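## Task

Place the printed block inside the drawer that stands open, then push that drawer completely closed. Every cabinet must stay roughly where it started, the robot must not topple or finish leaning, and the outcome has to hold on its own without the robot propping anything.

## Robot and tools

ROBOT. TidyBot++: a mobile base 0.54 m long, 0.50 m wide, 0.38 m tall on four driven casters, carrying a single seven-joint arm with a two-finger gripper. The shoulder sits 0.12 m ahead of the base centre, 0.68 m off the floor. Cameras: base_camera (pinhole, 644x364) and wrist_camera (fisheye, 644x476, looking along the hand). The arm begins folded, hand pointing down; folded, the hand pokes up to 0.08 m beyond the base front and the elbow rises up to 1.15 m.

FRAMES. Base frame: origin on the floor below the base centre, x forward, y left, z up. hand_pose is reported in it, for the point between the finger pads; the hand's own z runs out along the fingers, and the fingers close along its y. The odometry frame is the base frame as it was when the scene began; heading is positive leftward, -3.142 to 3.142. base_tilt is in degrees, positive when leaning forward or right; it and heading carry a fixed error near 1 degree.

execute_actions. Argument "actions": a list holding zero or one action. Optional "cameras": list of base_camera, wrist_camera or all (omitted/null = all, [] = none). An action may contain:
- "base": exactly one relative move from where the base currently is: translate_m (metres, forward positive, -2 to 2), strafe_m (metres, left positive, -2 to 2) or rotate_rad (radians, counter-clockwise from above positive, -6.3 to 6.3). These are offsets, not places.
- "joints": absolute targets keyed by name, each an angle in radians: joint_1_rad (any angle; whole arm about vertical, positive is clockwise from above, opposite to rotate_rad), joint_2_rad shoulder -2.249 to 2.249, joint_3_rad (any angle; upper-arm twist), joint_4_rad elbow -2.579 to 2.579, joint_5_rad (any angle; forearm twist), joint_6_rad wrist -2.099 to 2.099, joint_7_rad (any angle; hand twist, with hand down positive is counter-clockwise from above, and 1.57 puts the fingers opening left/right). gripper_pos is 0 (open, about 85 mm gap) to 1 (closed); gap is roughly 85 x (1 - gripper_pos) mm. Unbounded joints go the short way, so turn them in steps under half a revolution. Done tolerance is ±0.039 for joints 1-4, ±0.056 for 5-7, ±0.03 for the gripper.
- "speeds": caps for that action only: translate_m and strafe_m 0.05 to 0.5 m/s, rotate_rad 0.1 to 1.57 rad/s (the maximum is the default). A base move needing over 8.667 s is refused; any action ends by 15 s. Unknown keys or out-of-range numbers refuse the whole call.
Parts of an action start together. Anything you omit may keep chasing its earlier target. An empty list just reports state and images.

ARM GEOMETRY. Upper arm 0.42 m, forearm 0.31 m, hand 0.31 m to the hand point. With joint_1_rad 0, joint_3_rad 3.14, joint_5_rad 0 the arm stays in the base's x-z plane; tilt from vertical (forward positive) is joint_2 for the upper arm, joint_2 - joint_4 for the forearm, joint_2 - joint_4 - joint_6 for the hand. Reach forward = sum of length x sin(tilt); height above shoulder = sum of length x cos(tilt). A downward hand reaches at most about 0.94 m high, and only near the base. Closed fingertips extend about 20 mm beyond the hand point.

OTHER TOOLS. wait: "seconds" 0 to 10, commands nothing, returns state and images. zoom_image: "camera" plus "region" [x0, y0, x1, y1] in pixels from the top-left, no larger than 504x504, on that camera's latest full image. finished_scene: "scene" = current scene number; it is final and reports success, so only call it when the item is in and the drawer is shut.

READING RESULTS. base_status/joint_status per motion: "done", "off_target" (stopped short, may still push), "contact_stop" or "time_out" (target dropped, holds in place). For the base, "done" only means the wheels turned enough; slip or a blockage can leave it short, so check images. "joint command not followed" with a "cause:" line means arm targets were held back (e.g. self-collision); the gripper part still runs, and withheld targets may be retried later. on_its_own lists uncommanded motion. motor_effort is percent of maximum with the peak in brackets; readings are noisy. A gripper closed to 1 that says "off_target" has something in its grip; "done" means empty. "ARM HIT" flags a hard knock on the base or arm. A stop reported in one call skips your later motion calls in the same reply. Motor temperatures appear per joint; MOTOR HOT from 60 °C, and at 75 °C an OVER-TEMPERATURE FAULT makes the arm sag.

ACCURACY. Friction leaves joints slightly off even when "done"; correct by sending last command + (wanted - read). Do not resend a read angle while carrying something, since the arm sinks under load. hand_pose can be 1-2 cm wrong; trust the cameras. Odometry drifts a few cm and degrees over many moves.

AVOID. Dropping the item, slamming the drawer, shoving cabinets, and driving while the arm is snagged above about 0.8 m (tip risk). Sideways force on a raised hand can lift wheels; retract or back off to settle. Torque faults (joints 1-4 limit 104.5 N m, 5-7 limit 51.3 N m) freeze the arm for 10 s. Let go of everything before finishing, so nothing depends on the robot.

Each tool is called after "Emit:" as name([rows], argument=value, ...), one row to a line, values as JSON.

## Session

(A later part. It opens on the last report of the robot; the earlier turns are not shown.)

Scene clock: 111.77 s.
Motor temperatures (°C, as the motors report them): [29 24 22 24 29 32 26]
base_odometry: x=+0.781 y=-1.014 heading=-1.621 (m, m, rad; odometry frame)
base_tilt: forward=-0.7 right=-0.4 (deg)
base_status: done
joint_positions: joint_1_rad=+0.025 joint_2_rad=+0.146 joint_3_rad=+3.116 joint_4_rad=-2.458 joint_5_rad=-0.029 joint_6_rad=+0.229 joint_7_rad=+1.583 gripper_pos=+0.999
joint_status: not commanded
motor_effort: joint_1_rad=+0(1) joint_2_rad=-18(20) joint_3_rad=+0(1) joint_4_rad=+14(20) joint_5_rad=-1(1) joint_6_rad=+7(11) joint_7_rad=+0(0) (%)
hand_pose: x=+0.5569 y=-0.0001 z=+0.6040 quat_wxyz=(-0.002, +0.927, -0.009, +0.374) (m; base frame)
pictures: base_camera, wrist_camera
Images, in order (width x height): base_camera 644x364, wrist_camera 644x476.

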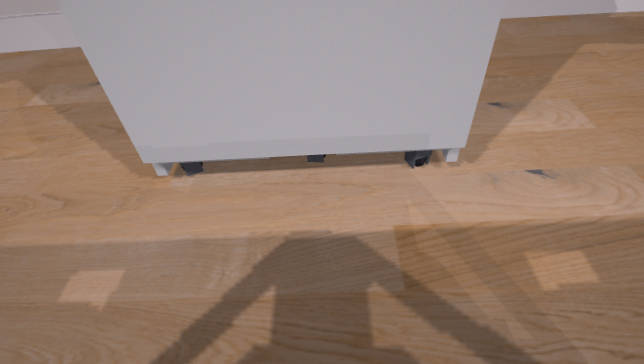

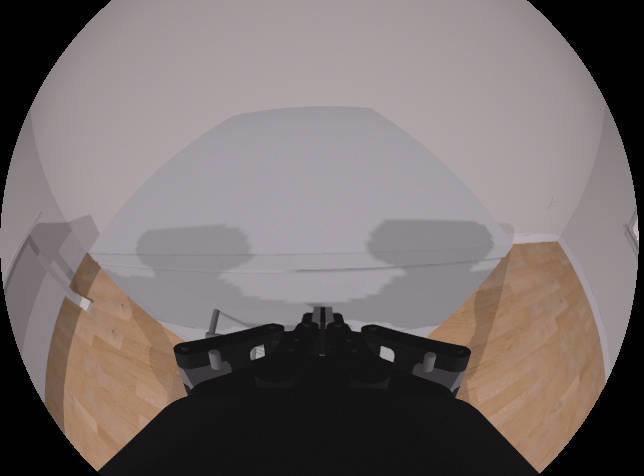

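Emit:
execute_actions([
  {"base":{"translate_m":0.015},"speeds":{"translate_m":0.05}},
])

Emit:
execute_actions([
  {"base":{"translate_m":-0.03},"joints":{"joint_2_rad":0.08},"speeds":{"translate_m":0.05}},
])

Scene clock: 115.30 s.
Motor temperatures (°C, as the motors report them): [29 24 22 24 29 32 26]
base_odometry: x=+0.780 y=-1.029 heading=-1.622 (m, m, rad; odometry frame)
base_tilt: forward=-0.7 right=-0.4 (deg)
base_status: done
joint_positions: joint_1_rad=+0.025 joint_2_rad=+0.147 joint_3_rad=+3.116 joint_4_rad=-2.475 joint_5_rad=-0.029 joint_6_rad=+0.228 joint_7_rad=+1.583 gripper_pos=+0.999
joint_status: not commanded
motor_effort: joint_1_rad=+0(1) joint_2_rad=-18(19) joint_3_rad=+0(0) joint_4_rad=+18(24) joint_5_rad=-1(1) joint_6_rad=+11(15) joint_7_rad=+0(0) (%)
hand_pose: x=+0.5481 y=+0.0000 z=+0.5971 quat_wxyz=(-0.002, +0.931, -0.009, +0.365) (m; base frame)
pictures: base_camera, wrist_camera
Images, in order (width x height): base_camera 644x364, wrist_camera 644x476.

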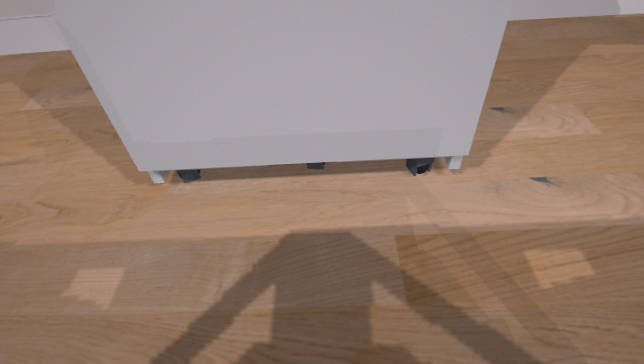

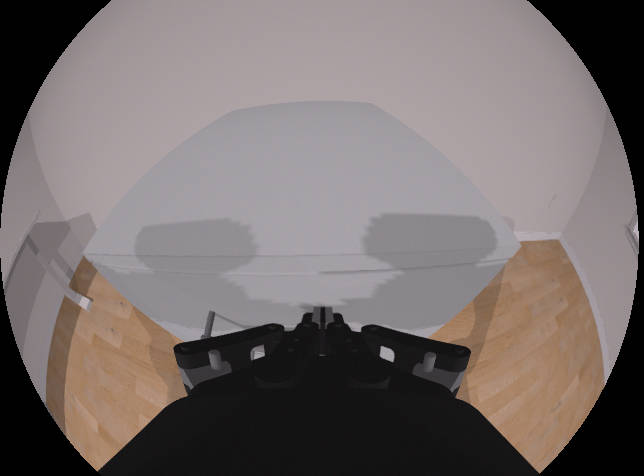

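Scene clock: 116.37 s.
Motor temperatures (°C, as the motors report them): [29 24 22 24 29 32 26]
base_odometry: x=+0.782 y=-0.999 heading=-1.621 (m, m, rad; odometry frame)
base_tilt: forward=-0.7 right=-0.4 (deg)
base_status: done
joint_positions: joint_1_rad=+0.025 joint_2_rad=+0.083 joint_3_rad=+3.116 joint_4_rad=-2.457 joint_5_rad=-0.029 joint_6_rad=+0.229 joint_7_rad=+1.583 gripper_pos=+0.999
joint_status: all done
motor_effort: joint_1_rad=+0(0) joint_2_rad=-16(21) joint_3_rad=+0(0) joint_4_rad=+15(18) joint_5_rad=+0(0) joint_6_rad=+8(10) joint_7_rad=+0(0) (%)
hand_pose: x=+0.5613 y=-0.0002 z=+0.6318 quat_wxyz=(-0.001, +0.915, -0.009, +0.403) (m; base frame)
pictures: base_camera, wrist_camera
Images, in order (width x height): base_camera 644x364, wrist_camera 644x476.

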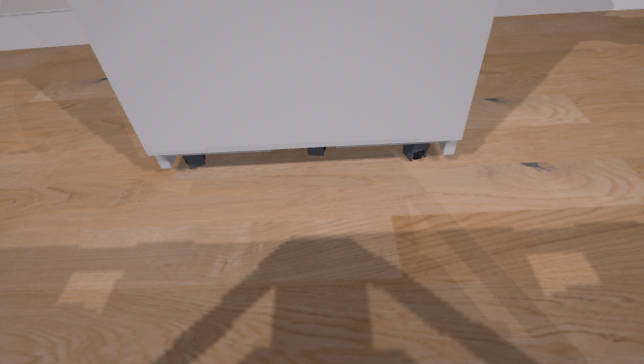

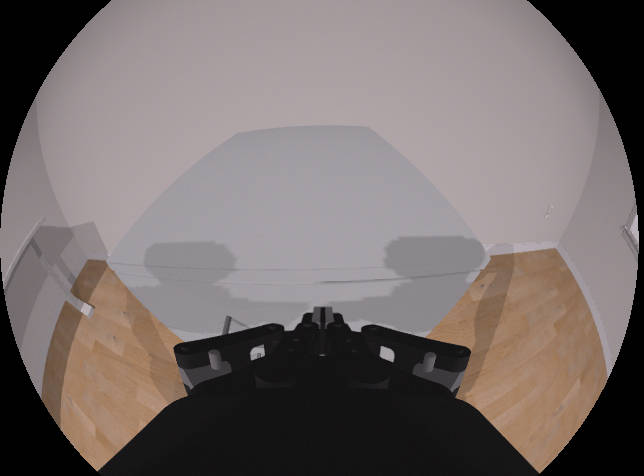

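Emit:
finished_scene(scene=1)

The scene is finished: the task was done.


## Next scene

Place the roll of masking tape inside the drawer that stands open, then push that drawer completely closed. Every cabinet must stay roughly where it started, the robot must not topple or finish leaning, and the outcome has to hold on its own without the robot propping anything.

Emit:
execute_actions(actions=[])

Scene clock: 0.00 s.
Motor temperatures (°C, as the motors report them): [29 24 22 24 29 32 26]
base_odometry: x=+0.000 y=+0.000 heading=+0.000 (m, m, rad; odometry frame)
base_tilt: forward=-0.7 right=-0.4 (deg)
base_status: not commanded
joint_positions: joint_1_rad=-0.006 joint_2_rad=-0.338 joint_3_rad=+3.133 joint_4_rad=-2.514 joint_5_rad=+0.045 joint_6_rad=-0.823 joint_7_rad=+1.544 gripper_pos=+0.000
joint_status: not commanded
motor_effort: joint_1_rad=+0 joint_2_rad=-1 joint_3_rad=+1 joint_4_rad=+16 joint_5_rad=+0 joint_6_rad=+2 joint_7_rad=+0 (%)
hand_pose: x=+0.2826 y=-0.0067 z=+0.5920 quat_wxyz=(+0.017, +0.997, +0.008, +0.072) (m; base frame)
pictures: base_camera, wrist_camera
Images, in order (width x height): base_camera 644x364, wrist_camera 644x476.

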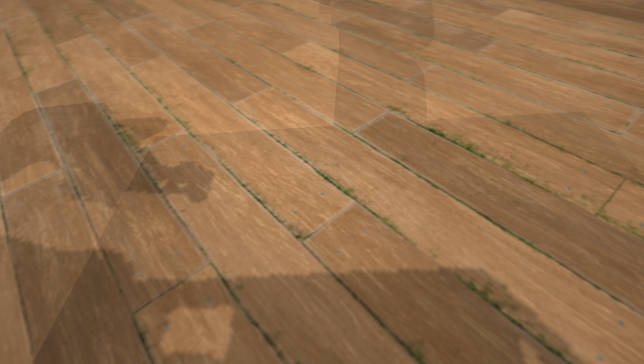

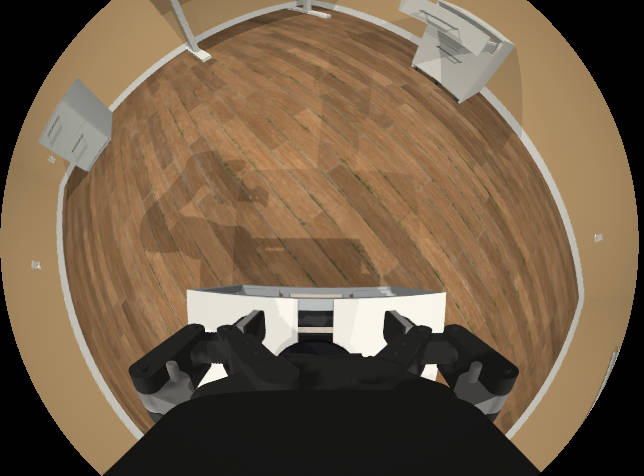

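Emit:
execute_actions([
  {"base":{"rotate_rad":0.65},"joints":{"joint_2_rad":0,"joint_4_rad":-1.2,"joint_5_rad":0,"joint_6_rad":-1.3}},
])

Emit:
execute_actions([
  {"base":{"translate_m":1.1}},
])

Scene clock: 8.43 s.
Motor temperatures (°C, as the motors report them): [29 24 22 24 29 32 26]
base_odometry: x=+0.000 y=+0.000 heading=+0.649 (m, m, rad; odometry frame)
base_tilt: forward=-0.7 right=-0.4 (deg)
base_status: done
joint_positions: joint_1_rad=-0.006 joint_2_rad=-0.017 joint_3_rad=+3.133 joint_4_rad=-1.210 joint_5_rad=+0.023 joint_6_rad=-1.275 joint_7_rad=+1.544 gripper_pos=+0.000
joint_status: all done
motor_effort: joint_1_rad=+0(1) joint_2_rad=-18(19) joint_3_rad=+0(2) joint_4_rad=+21(21) joint_5_rad=+0(0) joint_6_rad=+6(6) joint_7_rad=+0(0) (%)
hand_pose: x=+0.5980 y=+0.0018 z=+0.9753 quat_wxyz=(+0.005, +0.944, -0.006, +0.331) (m; base frame)
pictures: base_camera, wrist_camera
Images, in order (width x height): base_camera 644x364, wrist_camera 644x476.

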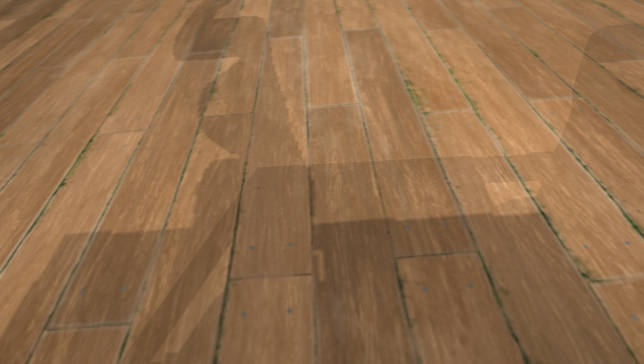

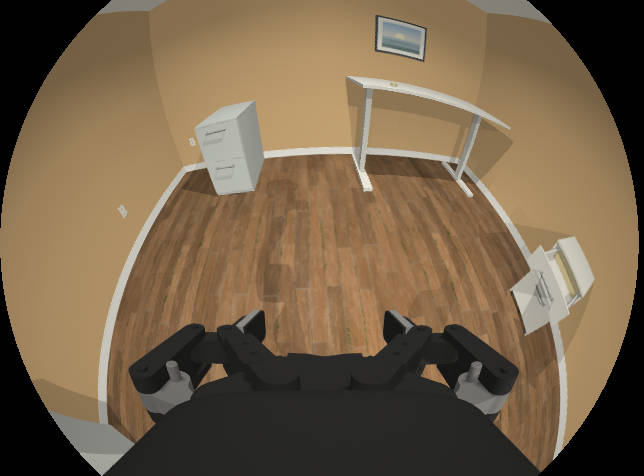

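Scene clock: 12.00 s.
Motor temperatures (°C, as the motors report them): [29 24 22 24 29 32 26]
base_odometry: x=+0.875 y=+0.667 heading=+0.650 (m, m, rad; odometry frame)
base_tilt: forward=-0.7 right=-0.4 (deg)
base_status: done
joint_positions: joint_1_rad=-0.006 joint_2_rad=-0.001 joint_3_rad=+3.133 joint_4_rad=-1.208 joint_5_rad=+0.022 joint_6_rad=-1.280 joint_7_rad=+1.544 gripper_pos=+0.000
joint_status: not commanded
motor_effort: joint_1_rad=+0(1) joint_2_rad=-20(22) joint_3_rad=+0(0) joint_4_rad=+21(21) joint_5_rad=+0(0) joint_6_rad=+7(7) joint_7_rad=+0(0) (%)
hand_pose: x=+0.6016 y=+0.0021 z=+0.9676 quat_wxyz=(+0.004, +0.947, -0.006, +0.322) (m; base frame)
pictures: base_camera, wrist_camera
Images, in order (width x height): base_camera 644x364, wrist_camera 644x476.

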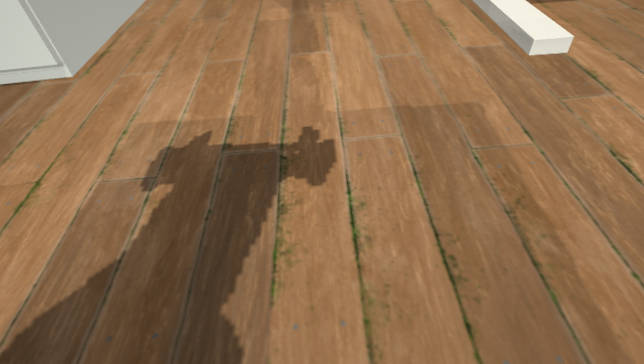

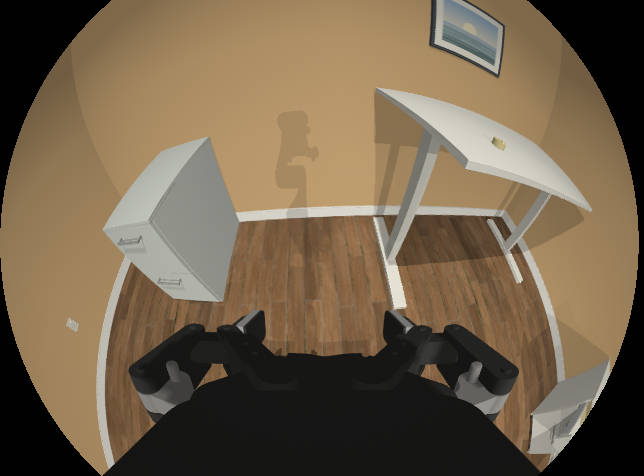

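Emit:
execute_actions([
  {"base":{"strafe_m":-0.56},"joints":{"joint_2_rad":0.1,"joint_4_rad":-0.6,"joint_6_rad":-1.8}},
])

Emit:
execute_actions([
  {"base":{"translate_m":0.4}},
])

Scene clock: 22.10 s.
Motor temperatures (°C, as the motors report them): [29 24 22 24 29 32 26]
base_odometry: x=+1.215 y=+0.221 heading=+0.651 (m, m, rad; odometry frame)
base_tilt: forward=-0.7 right=-0.4 (deg)
base_status: done
joint_positions: joint_1_rad=-0.006 joint_2_rad=+0.084 joint_3_rad=+3.133 joint_4_rad=-0.610 joint_5_rad=+0.017 joint_6_rad=-1.777 joint_7_rad=+1.544 gripper_pos=+0.000
joint_status: all done
motor_effort: joint_1_rad=+0(2) joint_2_rad=-18(21) joint_3_rad=+0(2) joint_4_rad=+16(22) joint_5_rad=-1(1) joint_6_rad=+7(6) joint_7_rad=+0(0) (%)
hand_pose: x=+0.5486 y=+0.0024 z=+1.0991 quat_wxyz=(+0.000, +0.944, -0.010, +0.329) (m; base frame)
pictures: base_camera, wrist_camera
Images, in order (width x height): base_camera 644x364, wrist_camera 644x476.

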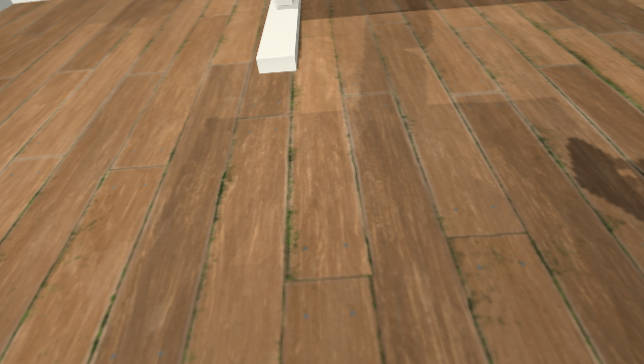

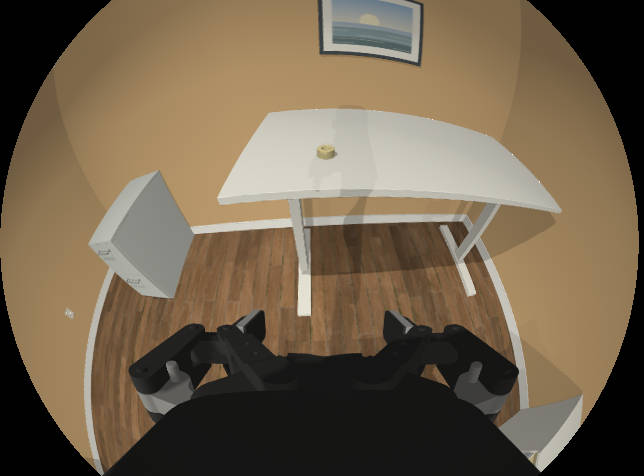

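Scene clock: 24.23 s.
Motor temperatures (°C, as the motors report them): [29 24 22 24 29 32 26]
base_odometry: x=+1.533 y=+0.463 heading=+0.650 (m, m, rad; odometry frame)
base_tilt: forward=-0.7 right=-0.4 (deg)
base_status: done
joint_positions: joint_1_rad=-0.006 joint_2_rad=+0.106 joint_3_rad=+3.133 joint_4_rad=-0.608 joint_5_rad=+0.017 joint_6_rad=-1.779 joint_7_rad=+1.544 gripper_pos=+0.000
joint_status: not commanded
motor_effort: joint_1_rad=+0(0) joint_2_rad=-19(23) joint_3_rad=+0(0) joint_4_rad=+16(17) joint_5_rad=-1(0) joint_6_rad=+7(7) joint_7_rad=+0(0) (%)
hand_pose: x=+0.5572 y=+0.0025 z=+1.0898 quat_wxyz=(+0.000, +0.948, -0.010, +0.319) (m; base frame)
pictures: base_camera, wrist_camera
Images, in order (width x height): base_camera 644x364, wrist_camera 644x476.

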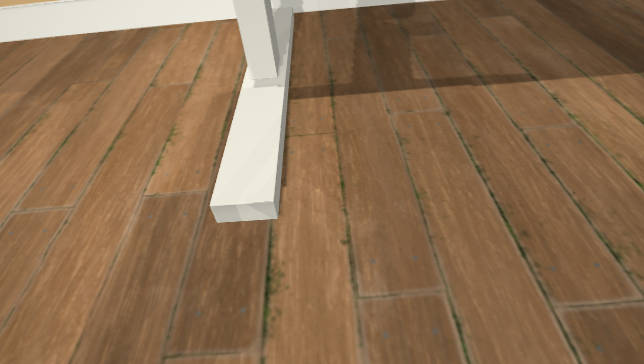

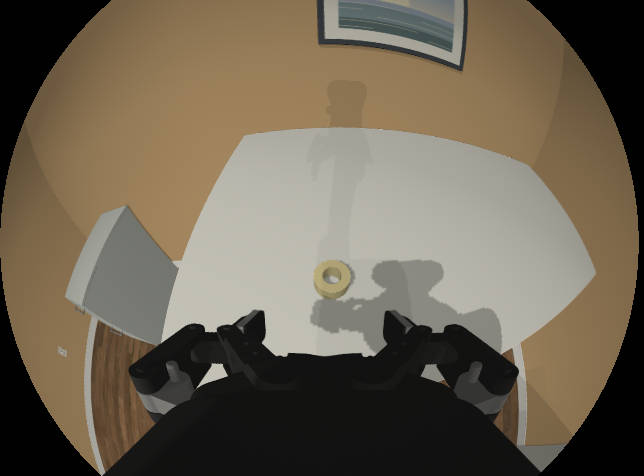

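Emit:
execute_actions([
  {"base":{"translate_m":0.05},"joints":{"joint_1_rad":0.04,"joint_2_rad":0.3,"joint_4_rad":-0.54,"joint_6_rad":-1.92}},
], cameras=["wrist_camera"])

Scene clock: 28.90 s.
Motor temperatures (°C, as the motors report them): [29 24 22 24 29 32 26]
base_odometry: x=+1.573 y=+0.494 heading=+0.650 (m, m, rad; odometry frame)
base_tilt: forward=-0.7 right=-0.4 (deg)
base_status: done
joint_positions: joint_1_rad=+0.016 joint_2_rad=+0.307 joint_3_rad=+3.133 joint_4_rad=-0.551 joint_5_rad=+0.017 joint_6_rad=-1.895 joint_7_rad=+1.544 gripper_pos=+0.000
joint_status: all done
motor_effort: joint_1_rad=+0(1) joint_2_rad=-27(33) joint_3_rad=+0(0) joint_4_rad=+16(18) joint_5_rad=+0(0) joint_6_rad=+4(7) joint_7_rad=+0(0) (%)
hand_pose: x=+0.6016 y=-0.0082 z=+1.0004 quat_wxyz=(+0.004, +0.981, -0.022, +0.193) (m; base frame)
pictures: wrist_camera
Images, in order (width x height): wrist_camera 644x476.

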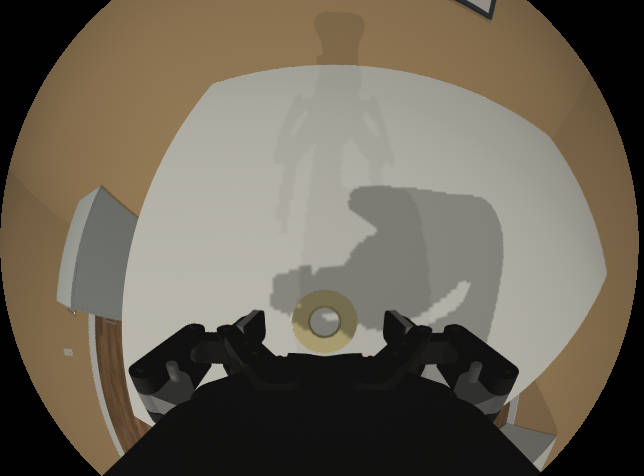

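Emit:
execute_actions([
  {"joints":{"joint_2_rad":0.32,"joint_4_rad":-0.65}},
], cameras=["wrist_camera"])

Scene clock: 32.20 s.
Motor temperatures (°C, as the motors report them): [29 24 22 24 29 32 26]
base_odometry: x=+1.573 y=+0.494 heading=+0.650 (m, m, rad; odometry frame)
base_tilt: forward=-0.7 right=-0.4 (deg)
base_status: not commanded
joint_positions: joint_1_rad=+0.016 joint_2_rad=+0.314 joint_3_rad=+3.133 joint_4_rad=-0.643 joint_5_rad=+0.017 joint_6_rad=-1.896 joint_7_rad=+1.544 gripper_pos=+0.000
joint_status: all done
motor_effort: joint_1_rad=-1(0) joint_2_rad=-26(29) joint_3_rad=+0(0) joint_4_rad=+16(17) joint_5_rad=+0(0) joint_6_rad=+3(4) joint_7_rad=+0(0) (%)
hand_pose: x=+0.5945 y=-0.0081 z=+0.9649 quat_wxyz=(+0.005, +0.989, -0.021, +0.144) (m; base frame)
pictures: wrist_camera
Images, in order (width x height): wrist_camera 644x476.

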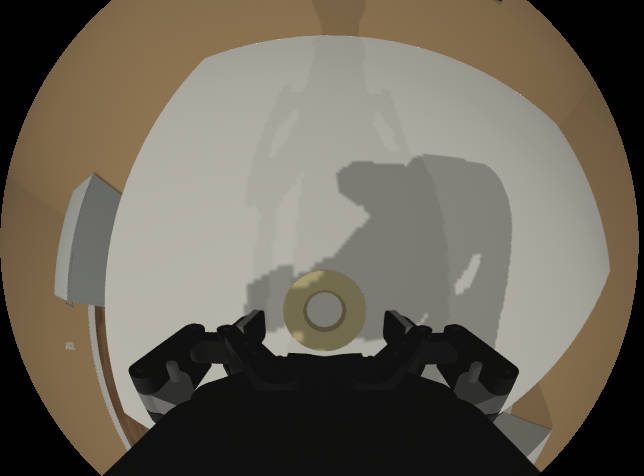

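Emit:
execute_actions([
  {"joints":{"joint_2_rad":0.345}},
], cameras=["wrist_camera"])

Emit:
execute_actions([
  {"joints":{"gripper_pos":1}},
], cameras=["wrist_camera"])

Emit:
execute_actions([
  {"joints":{"joint_2_rad":0.1}},
], cameras=["wrist_camera"])

Scene clock: 35.63 s.
Motor temperatures (°C, as the motors report them): [29 24 22 24 29 32 26]
base_odometry: x=+1.573 y=+0.494 heading=+0.650 (m, m, rad; odometry frame)
base_tilt: forward=-0.7 right=-0.4 (deg)
base_status: not commanded
joint_positions: joint_1_rad=+0.016 joint_2_rad=+0.315 joint_3_rad=+3.133 joint_4_rad=-0.642 joint_5_rad=+0.017 joint_6_rad=-1.896 joint_7_rad=+1.544 gripper_pos=+0.000
joint_status: all done
motor_effort: joint_1_rad=+0(0) joint_2_rad=-24(25) joint_3_rad=+0(0) joint_4_rad=+15(16) joint_5_rad=+0(0) joint_6_rad=+4(3) joint_7_rad=+0(0) (%)
hand_pose: x=+0.5947 y=-0.0081 z=+0.9649 quat_wxyz=(+0.005, +0.989, -0.021, +0.144) (m; base frame)
pictures: wrist_camera
Images, in order (width x height): wrist_camera 644x476.

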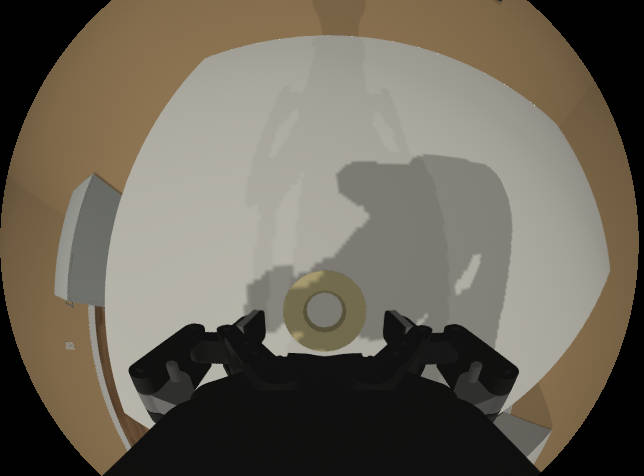

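Scene clock: 36.73 s.
Motor temperatures (°C, as the motors report them): [29 24 22 24 29 32 26]
base_odometry: x=+1.573 y=+0.494 heading=+0.650 (m, m, rad; odometry frame)
base_tilt: forward=-0.7 right=-0.4 (deg)
base_status: not commanded
joint_positions: joint_1_rad=+0.018 joint_2_rad=+0.305 joint_3_rad=+3.133 joint_4_rad=-0.624 joint_5_rad=+0.015 joint_6_rad=-1.896 joint_7_rad=+1.544 gripper_pos=+0.506
joint_status: gripper_pos off_target (ended at +0.506, target +1.000)
motor_effort: joint_1_rad=+0(1) joint_2_rad=-19(23) joint_3_rad=+0(1) joint_4_rad=+12(14) joint_5_rad=-1(1) joint_6_rad=+2(3) joint_7_rad=+0(0) (%)
hand_pose: x=+0.5939 y=-0.0083 z=+0.9756 quat_wxyz=(+0.004, +0.987, -0.022, +0.158) (m; base frame)
pictures: wrist_camera
Images, in order (width x height): wrist_camera 644x476.

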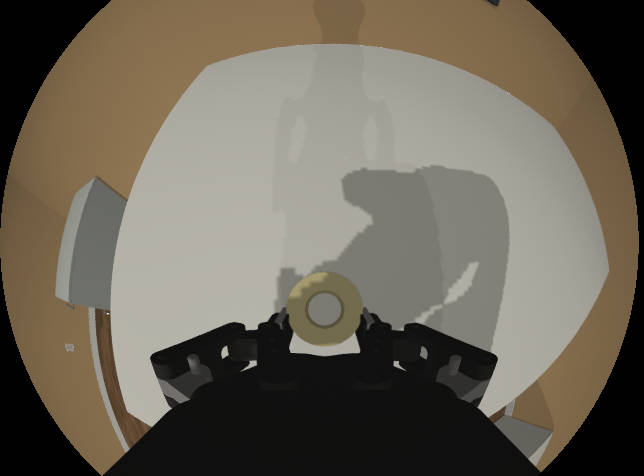

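Scene clock: 38.33 s.
Motor temperatures (°C, as the motors report them): [29 24 22 24 29 32 26]
base_odometry: x=+1.573 y=+0.494 heading=+0.650 (m, m, rad; odometry frame)
base_tilt: forward=-0.7 right=-0.4 (deg)
base_status: not commanded
joint_positions: joint_1_rad=+0.018 joint_2_rad=+0.094 joint_3_rad=+3.133 joint_4_rad=-0.651 joint_5_rad=+0.015 joint_6_rad=-1.899 joint_7_rad=+1.544 gripper_pos=+0.506
joint_status: all done
motor_effort: joint_1_rad=+0(0) joint_2_rad=-18(32) joint_3_rad=+0(0) joint_4_rad=+16(19) joint_5_rad=+0(1) joint_6_rad=+6(6) joint_7_rad=+0(0) (%)
hand_pose: x=+0.5202 y=-0.0070 z=+1.0580 quat_wxyz=(+0.004, +0.969, -0.022, +0.246) (m; base frame)
pictures: wrist_camera
Images, in order (width x height): wrist_camera 644x476.

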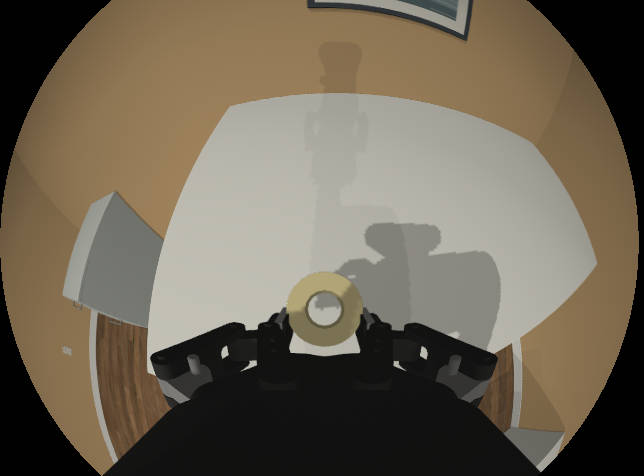

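Emit:
execute_actions([
  {"base":{"translate_m":-0.88}},
], cameras=[])

Emit:
execute_actions([
  {"base":{"rotate_rad":-1.54},"joints":{"joint_2_rad":0.2,"joint_4_rad":-1.0,"joint_6_rad":-1.57}},
])

Scene clock: 45.70 s.
Motor temperatures (°C, as the motors report them): [29 24 22 24 29 32 26]
base_odometry: x=+0.872 y=-0.038 heading=+0.649 (m, m, rad; odometry frame)
base_tilt: forward=-0.7 right=-0.4 (deg)
base_status: done
joint_positions: joint_1_rad=+0.019 joint_2_rad=+0.099 joint_3_rad=+3.133 joint_4_rad=-0.651 joint_5_rad=+0.015 joint_6_rad=-1.900 joint_7_rad=+1.544 gripper_pos=+0.506
joint_status: not commanded
motor_effort: joint_1_rad=+0(2) joint_2_rad=-18(23) joint_3_rad=+0(2) joint_4_rad=+16(17) joint_5_rad=+0(0) joint_6_rad=+5(6) joint_7_rad=+0(0) (%)
hand_pose: x=+0.5217 y=-0.0073 z=+1.0557 quat_wxyz=(+0.004, +0.970, -0.022, +0.243) (m; base frame)
pictures: none
No camera images: the call's "cameras" was empty. Leave "cameras" out to get every camera's image.

Scene clock: 47.97 s.
Motor temperatures (°C, as the motors report them): [29 24 22 24 29 32 26]
base_odometry: x=+0.872 y=-0.038 heading=-0.891 (m, m, rad; odometry frame)
base_tilt: forward=-0.7 right=-0.4 (deg)
base_status: done
joint_positions: joint_1_rad=+0.037 joint_2_rad=+0.215 joint_3_rad=+3.136 joint_4_rad=-0.998 joint_5_rad=+0.014 joint_6_rad=-1.584 joint_7_rad=+1.544 gripper_pos=+0.506
joint_status: all done
motor_effort: joint_1_rad=+0(3) joint_2_rad=-26(34) joint_3_rad=+0(2) joint_4_rad=+20(21) joint_5_rad=-1(1) joint_6_rad=+4(5) joint_7_rad=+0(0) (%)
hand_pose: x=+0.6079 y=-0.0186 z=+0.9103 quat_wxyz=(+0.007, +0.985, -0.030, +0.172) (m; base frame)
pictures: base_camera, wrist_camera
Images, in order (width x height): base_camera 644x364, wrist_camera 644x476.

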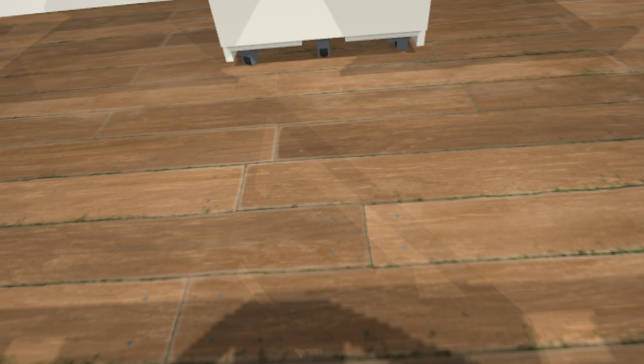

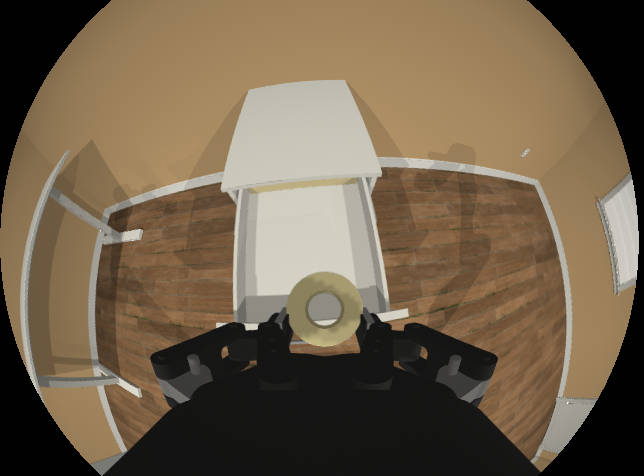

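Emit:
execute_actions([
  {"base":{"translate_m":0.08},"joints":{"joint_1_rad":0,"joint_2_rad":0.45,"joint_4_rad":-1.25,"joint_6_rad":-1.25}},
], cameras=["wrist_camera"])

Emit:
execute_actions([
  {"joints":{"joint_2_rad":0.615,"joint_4_rad":-1.45,"joint_6_rad":-0.92}},
], cameras=["wrist_camera"])

Scene clock: 54.23 s.
Motor temperatures (°C, as the motors report them): [29 24 22 24 29 32 26]
base_odometry: x=+0.922 y=-0.100 heading=-0.891 (m, m, rad; odometry frame)
base_tilt: forward=-0.7 right=-0.4 (deg)
base_status: done
joint_positions: joint_1_rad=+0.023 joint_2_rad=+0.455 joint_3_rad=+3.136 joint_4_rad=-1.254 joint_5_rad=+0.014 joint_6_rad=-1.273 joint_7_rad=+1.544 gripper_pos=+0.506
joint_status: all done
motor_effort: joint_1_rad=+0(1) joint_2_rad=-35(42) joint_3_rad=+0(0) joint_4_rad=+19(22) joint_5_rad=+0(0) joint_6_rad=+2(5) joint_7_rad=+0(0) (%)
hand_pose: x=+0.6645 y=-0.0125 z=+0.7090 quat_wxyz=(+0.005, +0.997, -0.021, +0.080) (m; base frame)
pictures: wrist_camera
Images, in order (width x height): wrist_camera 644x476.

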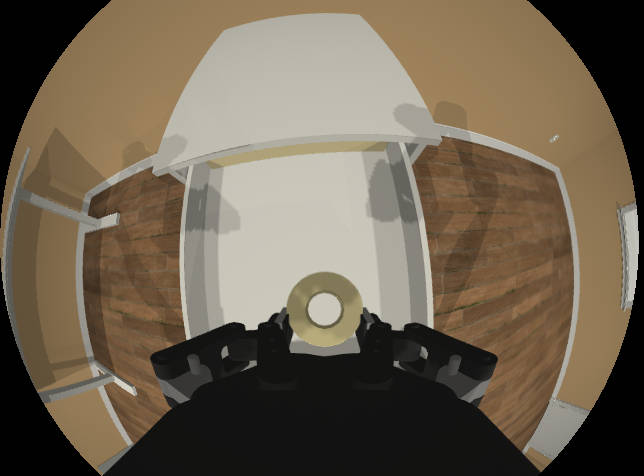

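Scene clock: 55.70 s.
Motor temperatures (°C, as the motors report them): [29 24 22 24 29 32 26]
base_odometry: x=+0.922 y=-0.100 heading=-0.891 (m, m, rad; odometry frame)
base_tilt: forward=-0.7 right=-0.4 (deg)
base_status: not commanded
joint_positions: joint_1_rad=+0.023 joint_2_rad=+0.622 joint_3_rad=+3.136 joint_4_rad=-1.451 joint_5_rad=+0.014 joint_6_rad=-0.943 joint_7_rad=+1.544 gripper_pos=+0.506
joint_status: all done
motor_effort: joint_1_rad=+0(0) joint_2_rad=-38(43) joint_3_rad=+0(0) joint_4_rad=+17(20) joint_5_rad=+0(0) joint_6_rad=+2(2) joint_7_rad=+0(0) (%)
hand_pose: x=+0.6786 y=-0.0120 z=+0.5637 quat_wxyz=(+0.004, +0.998, -0.019, +0.063) (m; base frame)
pictures: wrist_camera
Images, in order (width x height): wrist_camera 644x476.

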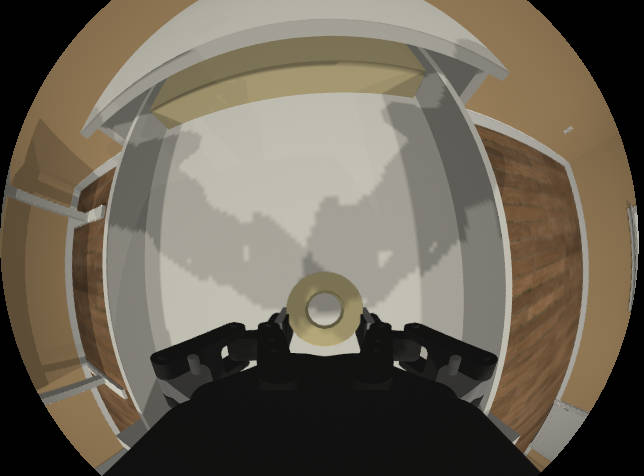

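About a centimetre above the drawer floor; release.

Emit:
execute_actions([
  {"joints":{"joint_2_rad":0.635,"gripper_pos":0.15}},
], cameras=["wrist_camera"])

Emit:
execute_actions([
  {"joints":{"joint_2_rad":0.25,"joint_6_rad":-1.2}},
], cameras=[])

Emit:
execute_actions([
  {"base":{"translate_m":-0.15},"joints":{"joint_2_rad":0.0,"joint_4_rad":-1.9,"joint_6_rad":-0.6,"gripper_pos":1}},
], cameras=[])

Emit:
execute_actions([
  {"base":{"rotate_rad":0.03},"joints":{"joint_2_rad":0.14,"joint_4_rad":-2.45,"joint_6_rad":0.25}},
])

Scene clock: 61.40 s.
Motor temperatures (°C, as the motors report them): [29 24 22 24 29 32 26]
base_odometry: x=+0.922 y=-0.100 heading=-0.891 (m, m, rad; odometry frame)
base_tilt: forward=-0.7 right=-0.4 (deg)
base_status: not commanded
joint_positions: joint_1_rad=+0.023 joint_2_rad=+0.628 joint_3_rad=+3.136 joint_4_rad=-1.451 joint_5_rad=+0.014 joint_6_rad=-0.943 joint_7_rad=+1.544 gripper_pos=+0.150
joint_status: all done
motor_effort: joint_1_rad=+0(0) joint_2_rad=-38(40) joint_3_rad=+0(0) joint_4_rad=+17(17) joint_5_rad=-1(1) joint_6_rad=+2(2) joint_7_rad=+0(0) (%)
hand_pose: x=+0.6779 y=-0.0119 z=+0.5602 quat_wxyz=(+0.004, +0.998, -0.019, +0.060) (m; base frame)
pictures: wrist_camera
Images, in order (width x height): wrist_camera 644x476.

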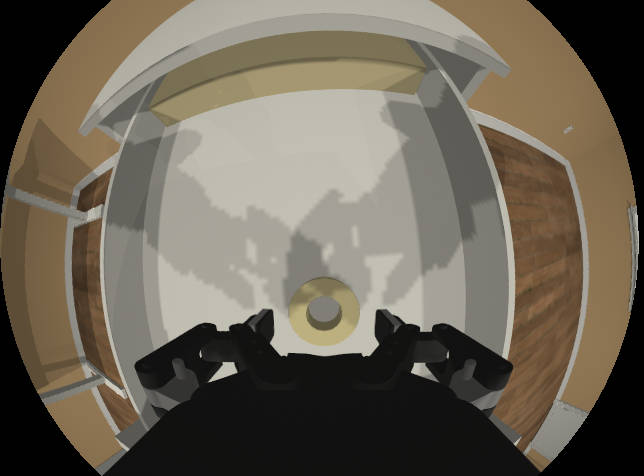

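Scene clock: 62.93 s.
Motor temperatures (°C, as the motors report them): [29 24 22 24 29 32 26]
base_odometry: x=+0.922 y=-0.100 heading=-0.891 (m, m, rad; odometry frame)
base_tilt: forward=-0.7 right=-0.4 (deg)
base_status: not commanded
joint_positions: joint_1_rad=+0.023 joint_2_rad=+0.247 joint_3_rad=+3.136 joint_4_rad=-1.451 joint_5_rad=+0.014 joint_6_rad=-1.178 joint_7_rad=+1.544 gripper_pos=+0.150
joint_status: all done
motor_effort: joint_1_rad=+0(0) joint_2_rad=-28(41) joint_3_rad=+0(0) joint_4_rad=+20(20) joint_5_rad=+0(1) joint_6_rad=+4(3) joint_7_rad=+0(0) (%)
hand_pose: x=+0.6154 y=-0.0113 z=+0.7498 quat_wxyz=(+0.005, +0.991, -0.020, +0.133) (m; base frame)
pictures: none
No camera images: the call's "cameras" was empty. Leave "cameras" out to get every camera's image.

Scene clock: 64.57 s.
Motor temperatures (°C, as the motors report them): [29 24 22 24 29 32 26]
base_odometry: x=+0.828 y=+0.016 heading=-0.892 (m, m, rad; odometry frame)
base_tilt: forward=-0.7 right=-0.4 (deg)
base_status: done
joint_positions: joint_1_rad=+0.020 joint_2_rad=+0.007 joint_3_rad=+3.136 joint_4_rad=-1.889 joint_5_rad=+0.014 joint_6_rad=-0.623 joint_7_rad=+1.544 gripper_pos=+0.999
joint_status: all done
motor_effort: joint_1_rad=+0(2) joint_2_rad=-19(31) joint_3_rad=+0(2) joint_4_rad=+21(22) joint_5_rad=-1(0) joint_6_rad=+6(7) joint_7_rad=+0(0) (%)
hand_pose: x=+0.6015 y=-0.0081 z=+0.7493 quat_wxyz=(+0.004, +0.952, -0.016, +0.306) (m; base frame)
pictures: none
No camera images: the call's "cameras" was empty. Leave "cameras" out to get every camera's image.

Scene clock: 66.37 s.
Motor temperatures (°C, as the motors report them): [29 24 22 24 29 32 26]
base_odometry: x=+0.828 y=+0.017 heading=-0.863 (m, m, rad; odometry frame)
base_tilt: forward=-0.7 right=-0.4 (deg)
base_status: done
joint_positions: joint_1_rad=+0.014 joint_2_rad=+0.124 joint_3_rad=+3.134 joint_4_rad=-2.439 joint_5_rad=+0.014 joint_6_rad=+0.227 joint_7_rad=+1.544 gripper_pos=+0.999
joint_status: all done
motor_effort: joint_1_rad=+0(3) joint_2_rad=-18(20) joint_3_rad=+0(2) joint_4_rad=+15(21) joint_5_rad=-1(1) joint_6_rad=+8(8) joint_7_rad=+0(0) (%)
hand_pose: x=+0.5677 y=-0.0006 z=+0.6210 quat_wxyz=(-0.003, +0.920, -0.009, +0.393) (m; base frame)
pictures: base_camera, wrist_camera
Images, in order (width x height): base_camera 644x364, wrist_camera 644x476.

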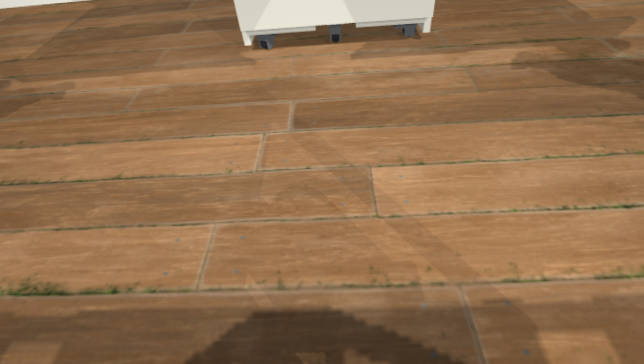

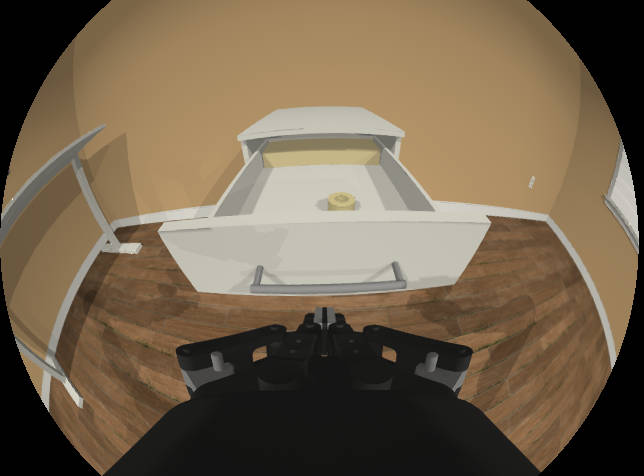

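Emit:
execute_actions([
  {"base":{"translate_m":0.39},"speeds":{"translate_m":0.08}},
])

Scene clock: 73.07 s.
Motor temperatures (°C, as the motors report them): [29 24 22 24 29 32 26]
base_odometry: x=+1.082 y=-0.280 heading=-0.862 (m, m, rad; odometry frame)
base_tilt: forward=-0.7 right=-0.4 (deg)
base_status: done
joint_positions: joint_1_rad=+0.014 joint_2_rad=+0.129 joint_3_rad=+3.134 joint_4_rad=-2.460 joint_5_rad=+0.014 joint_6_rad=+0.227 joint_7_rad=+1.544 gripper_pos=+0.999
joint_status: not commanded
motor_effort: joint_1_rad=+0(1) joint_2_rad=-18(19) joint_3_rad=+0(1) joint_4_rad=+16(20) joint_5_rad=+0(0) joint_6_rad=+9(12) joint_7_rad=+0(0) (%)
hand_pose: x=+0.5570 y=-0.0005 z=+0.6101 quat_wxyz=(-0.003, +0.925, -0.009, +0.380) (m; base frame)
pictures: base_camera, wrist_camera
Images, in order (width x height): base_camera 644x364, wrist_camera 644x476.

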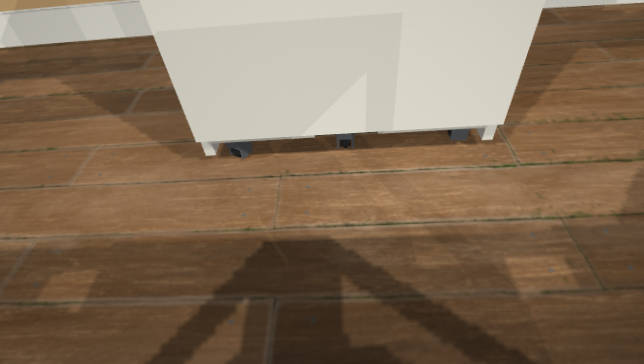

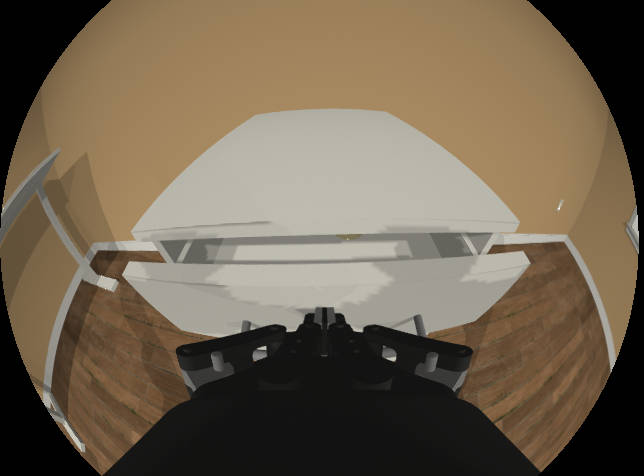

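Emit:
execute_actions([
  {"base":{"translate_m":0.053},"speeds":{"translate_m":0.05}},
])

Emit:
execute_actions([
  {"base":{"translate_m":-0.03},"joints":{"joint_2_rad":0.08},"speeds":{"translate_m":0.05}},
])

Scene clock: 76.67 s.
Motor temperatures (°C, as the motors report them): [29 24 22 24 29 32 26]
base_odometry: x=+1.116 y=-0.320 heading=-0.861 (m, m, rad; odometry frame)
base_tilt: forward=-0.7 right=-0.4 (deg)
base_status: done
joint_positions: joint_1_rad=+0.014 joint_2_rad=+0.131 joint_3_rad=+3.134 joint_4_rad=-2.478 joint_5_rad=+0.014 joint_6_rad=+0.226 joint_7_rad=+1.544 gripper_pos=+0.999
joint_status: not commanded
motor_effort: joint_1_rad=+0(1) joint_2_rad=-17(19) joint_3_rad=+0(0) joint_4_rad=+19(22) joint_5_rad=+0(0) joint_6_rad=+11(14) joint_7_rad=+0(0) (%)
hand_pose: x=+0.5477 y=-0.0004 z=+0.6023 quat_wxyz=(-0.003, +0.929, -0.009, +0.370) (m; base frame)
pictures: base_camera, wrist_camera
Images, in order (width x height): base_camera 644x364, wrist_camera 644x476.

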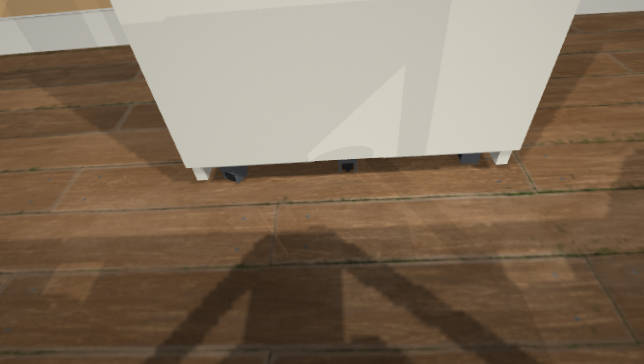

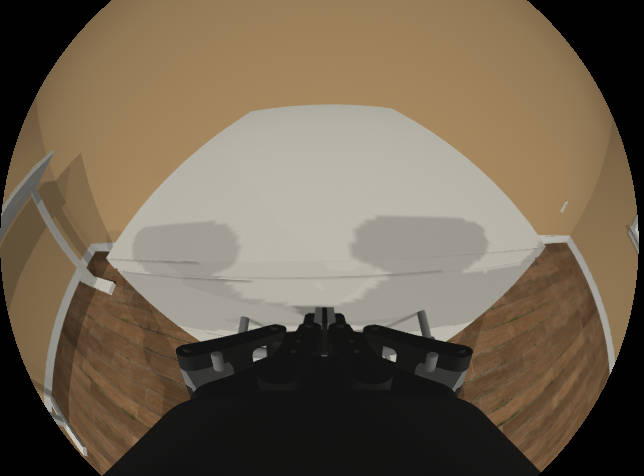

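Scene clock: 77.73 s.
Motor temperatures (°C, as the motors report them): [29 24 22 24 29 32 26]
base_odometry: x=+1.097 y=-0.297 heading=-0.862 (m, m, rad; odometry frame)
base_tilt: forward=-0.7 right=-0.4 (deg)
base_status: done
joint_positions: joint_1_rad=+0.014 joint_2_rad=+0.085 joint_3_rad=+3.134 joint_4_rad=-2.456 joint_5_rad=+0.014 joint_6_rad=+0.227 joint_7_rad=+1.544 gripper_pos=+0.999
joint_status: all done
motor_effort: joint_1_rad=+0(1) joint_2_rad=-17(19) joint_3_rad=+1(0) joint_4_rad=+15(18) joint_5_rad=+0(1) joint_6_rad=+7(11) joint_7_rad=+0(0) (%)
hand_pose: x=+0.5614 y=-0.0006 z=+0.6308 quat_wxyz=(-0.003, +0.916, -0.009, +0.402) (m; base frame)
pictures: base_camera, wrist_camera
Images, in order (width x height): base_camera 644x364, wrist_camera 644x476.

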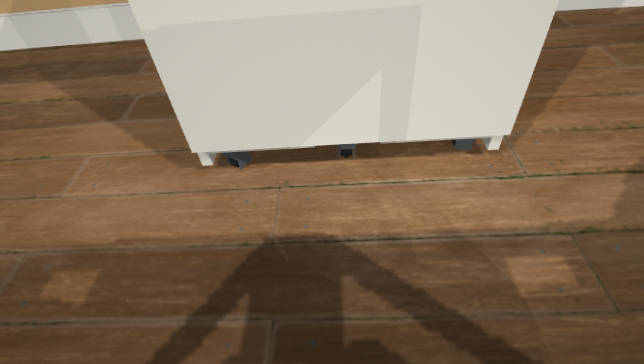

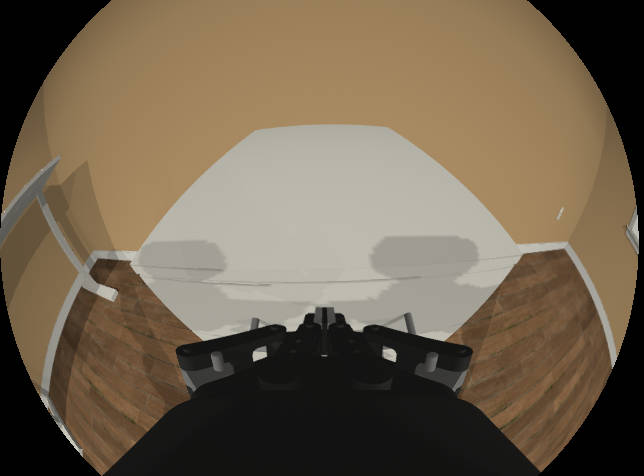

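Emit:
finished_scene(scene=2)

The scene is finished: the task was done.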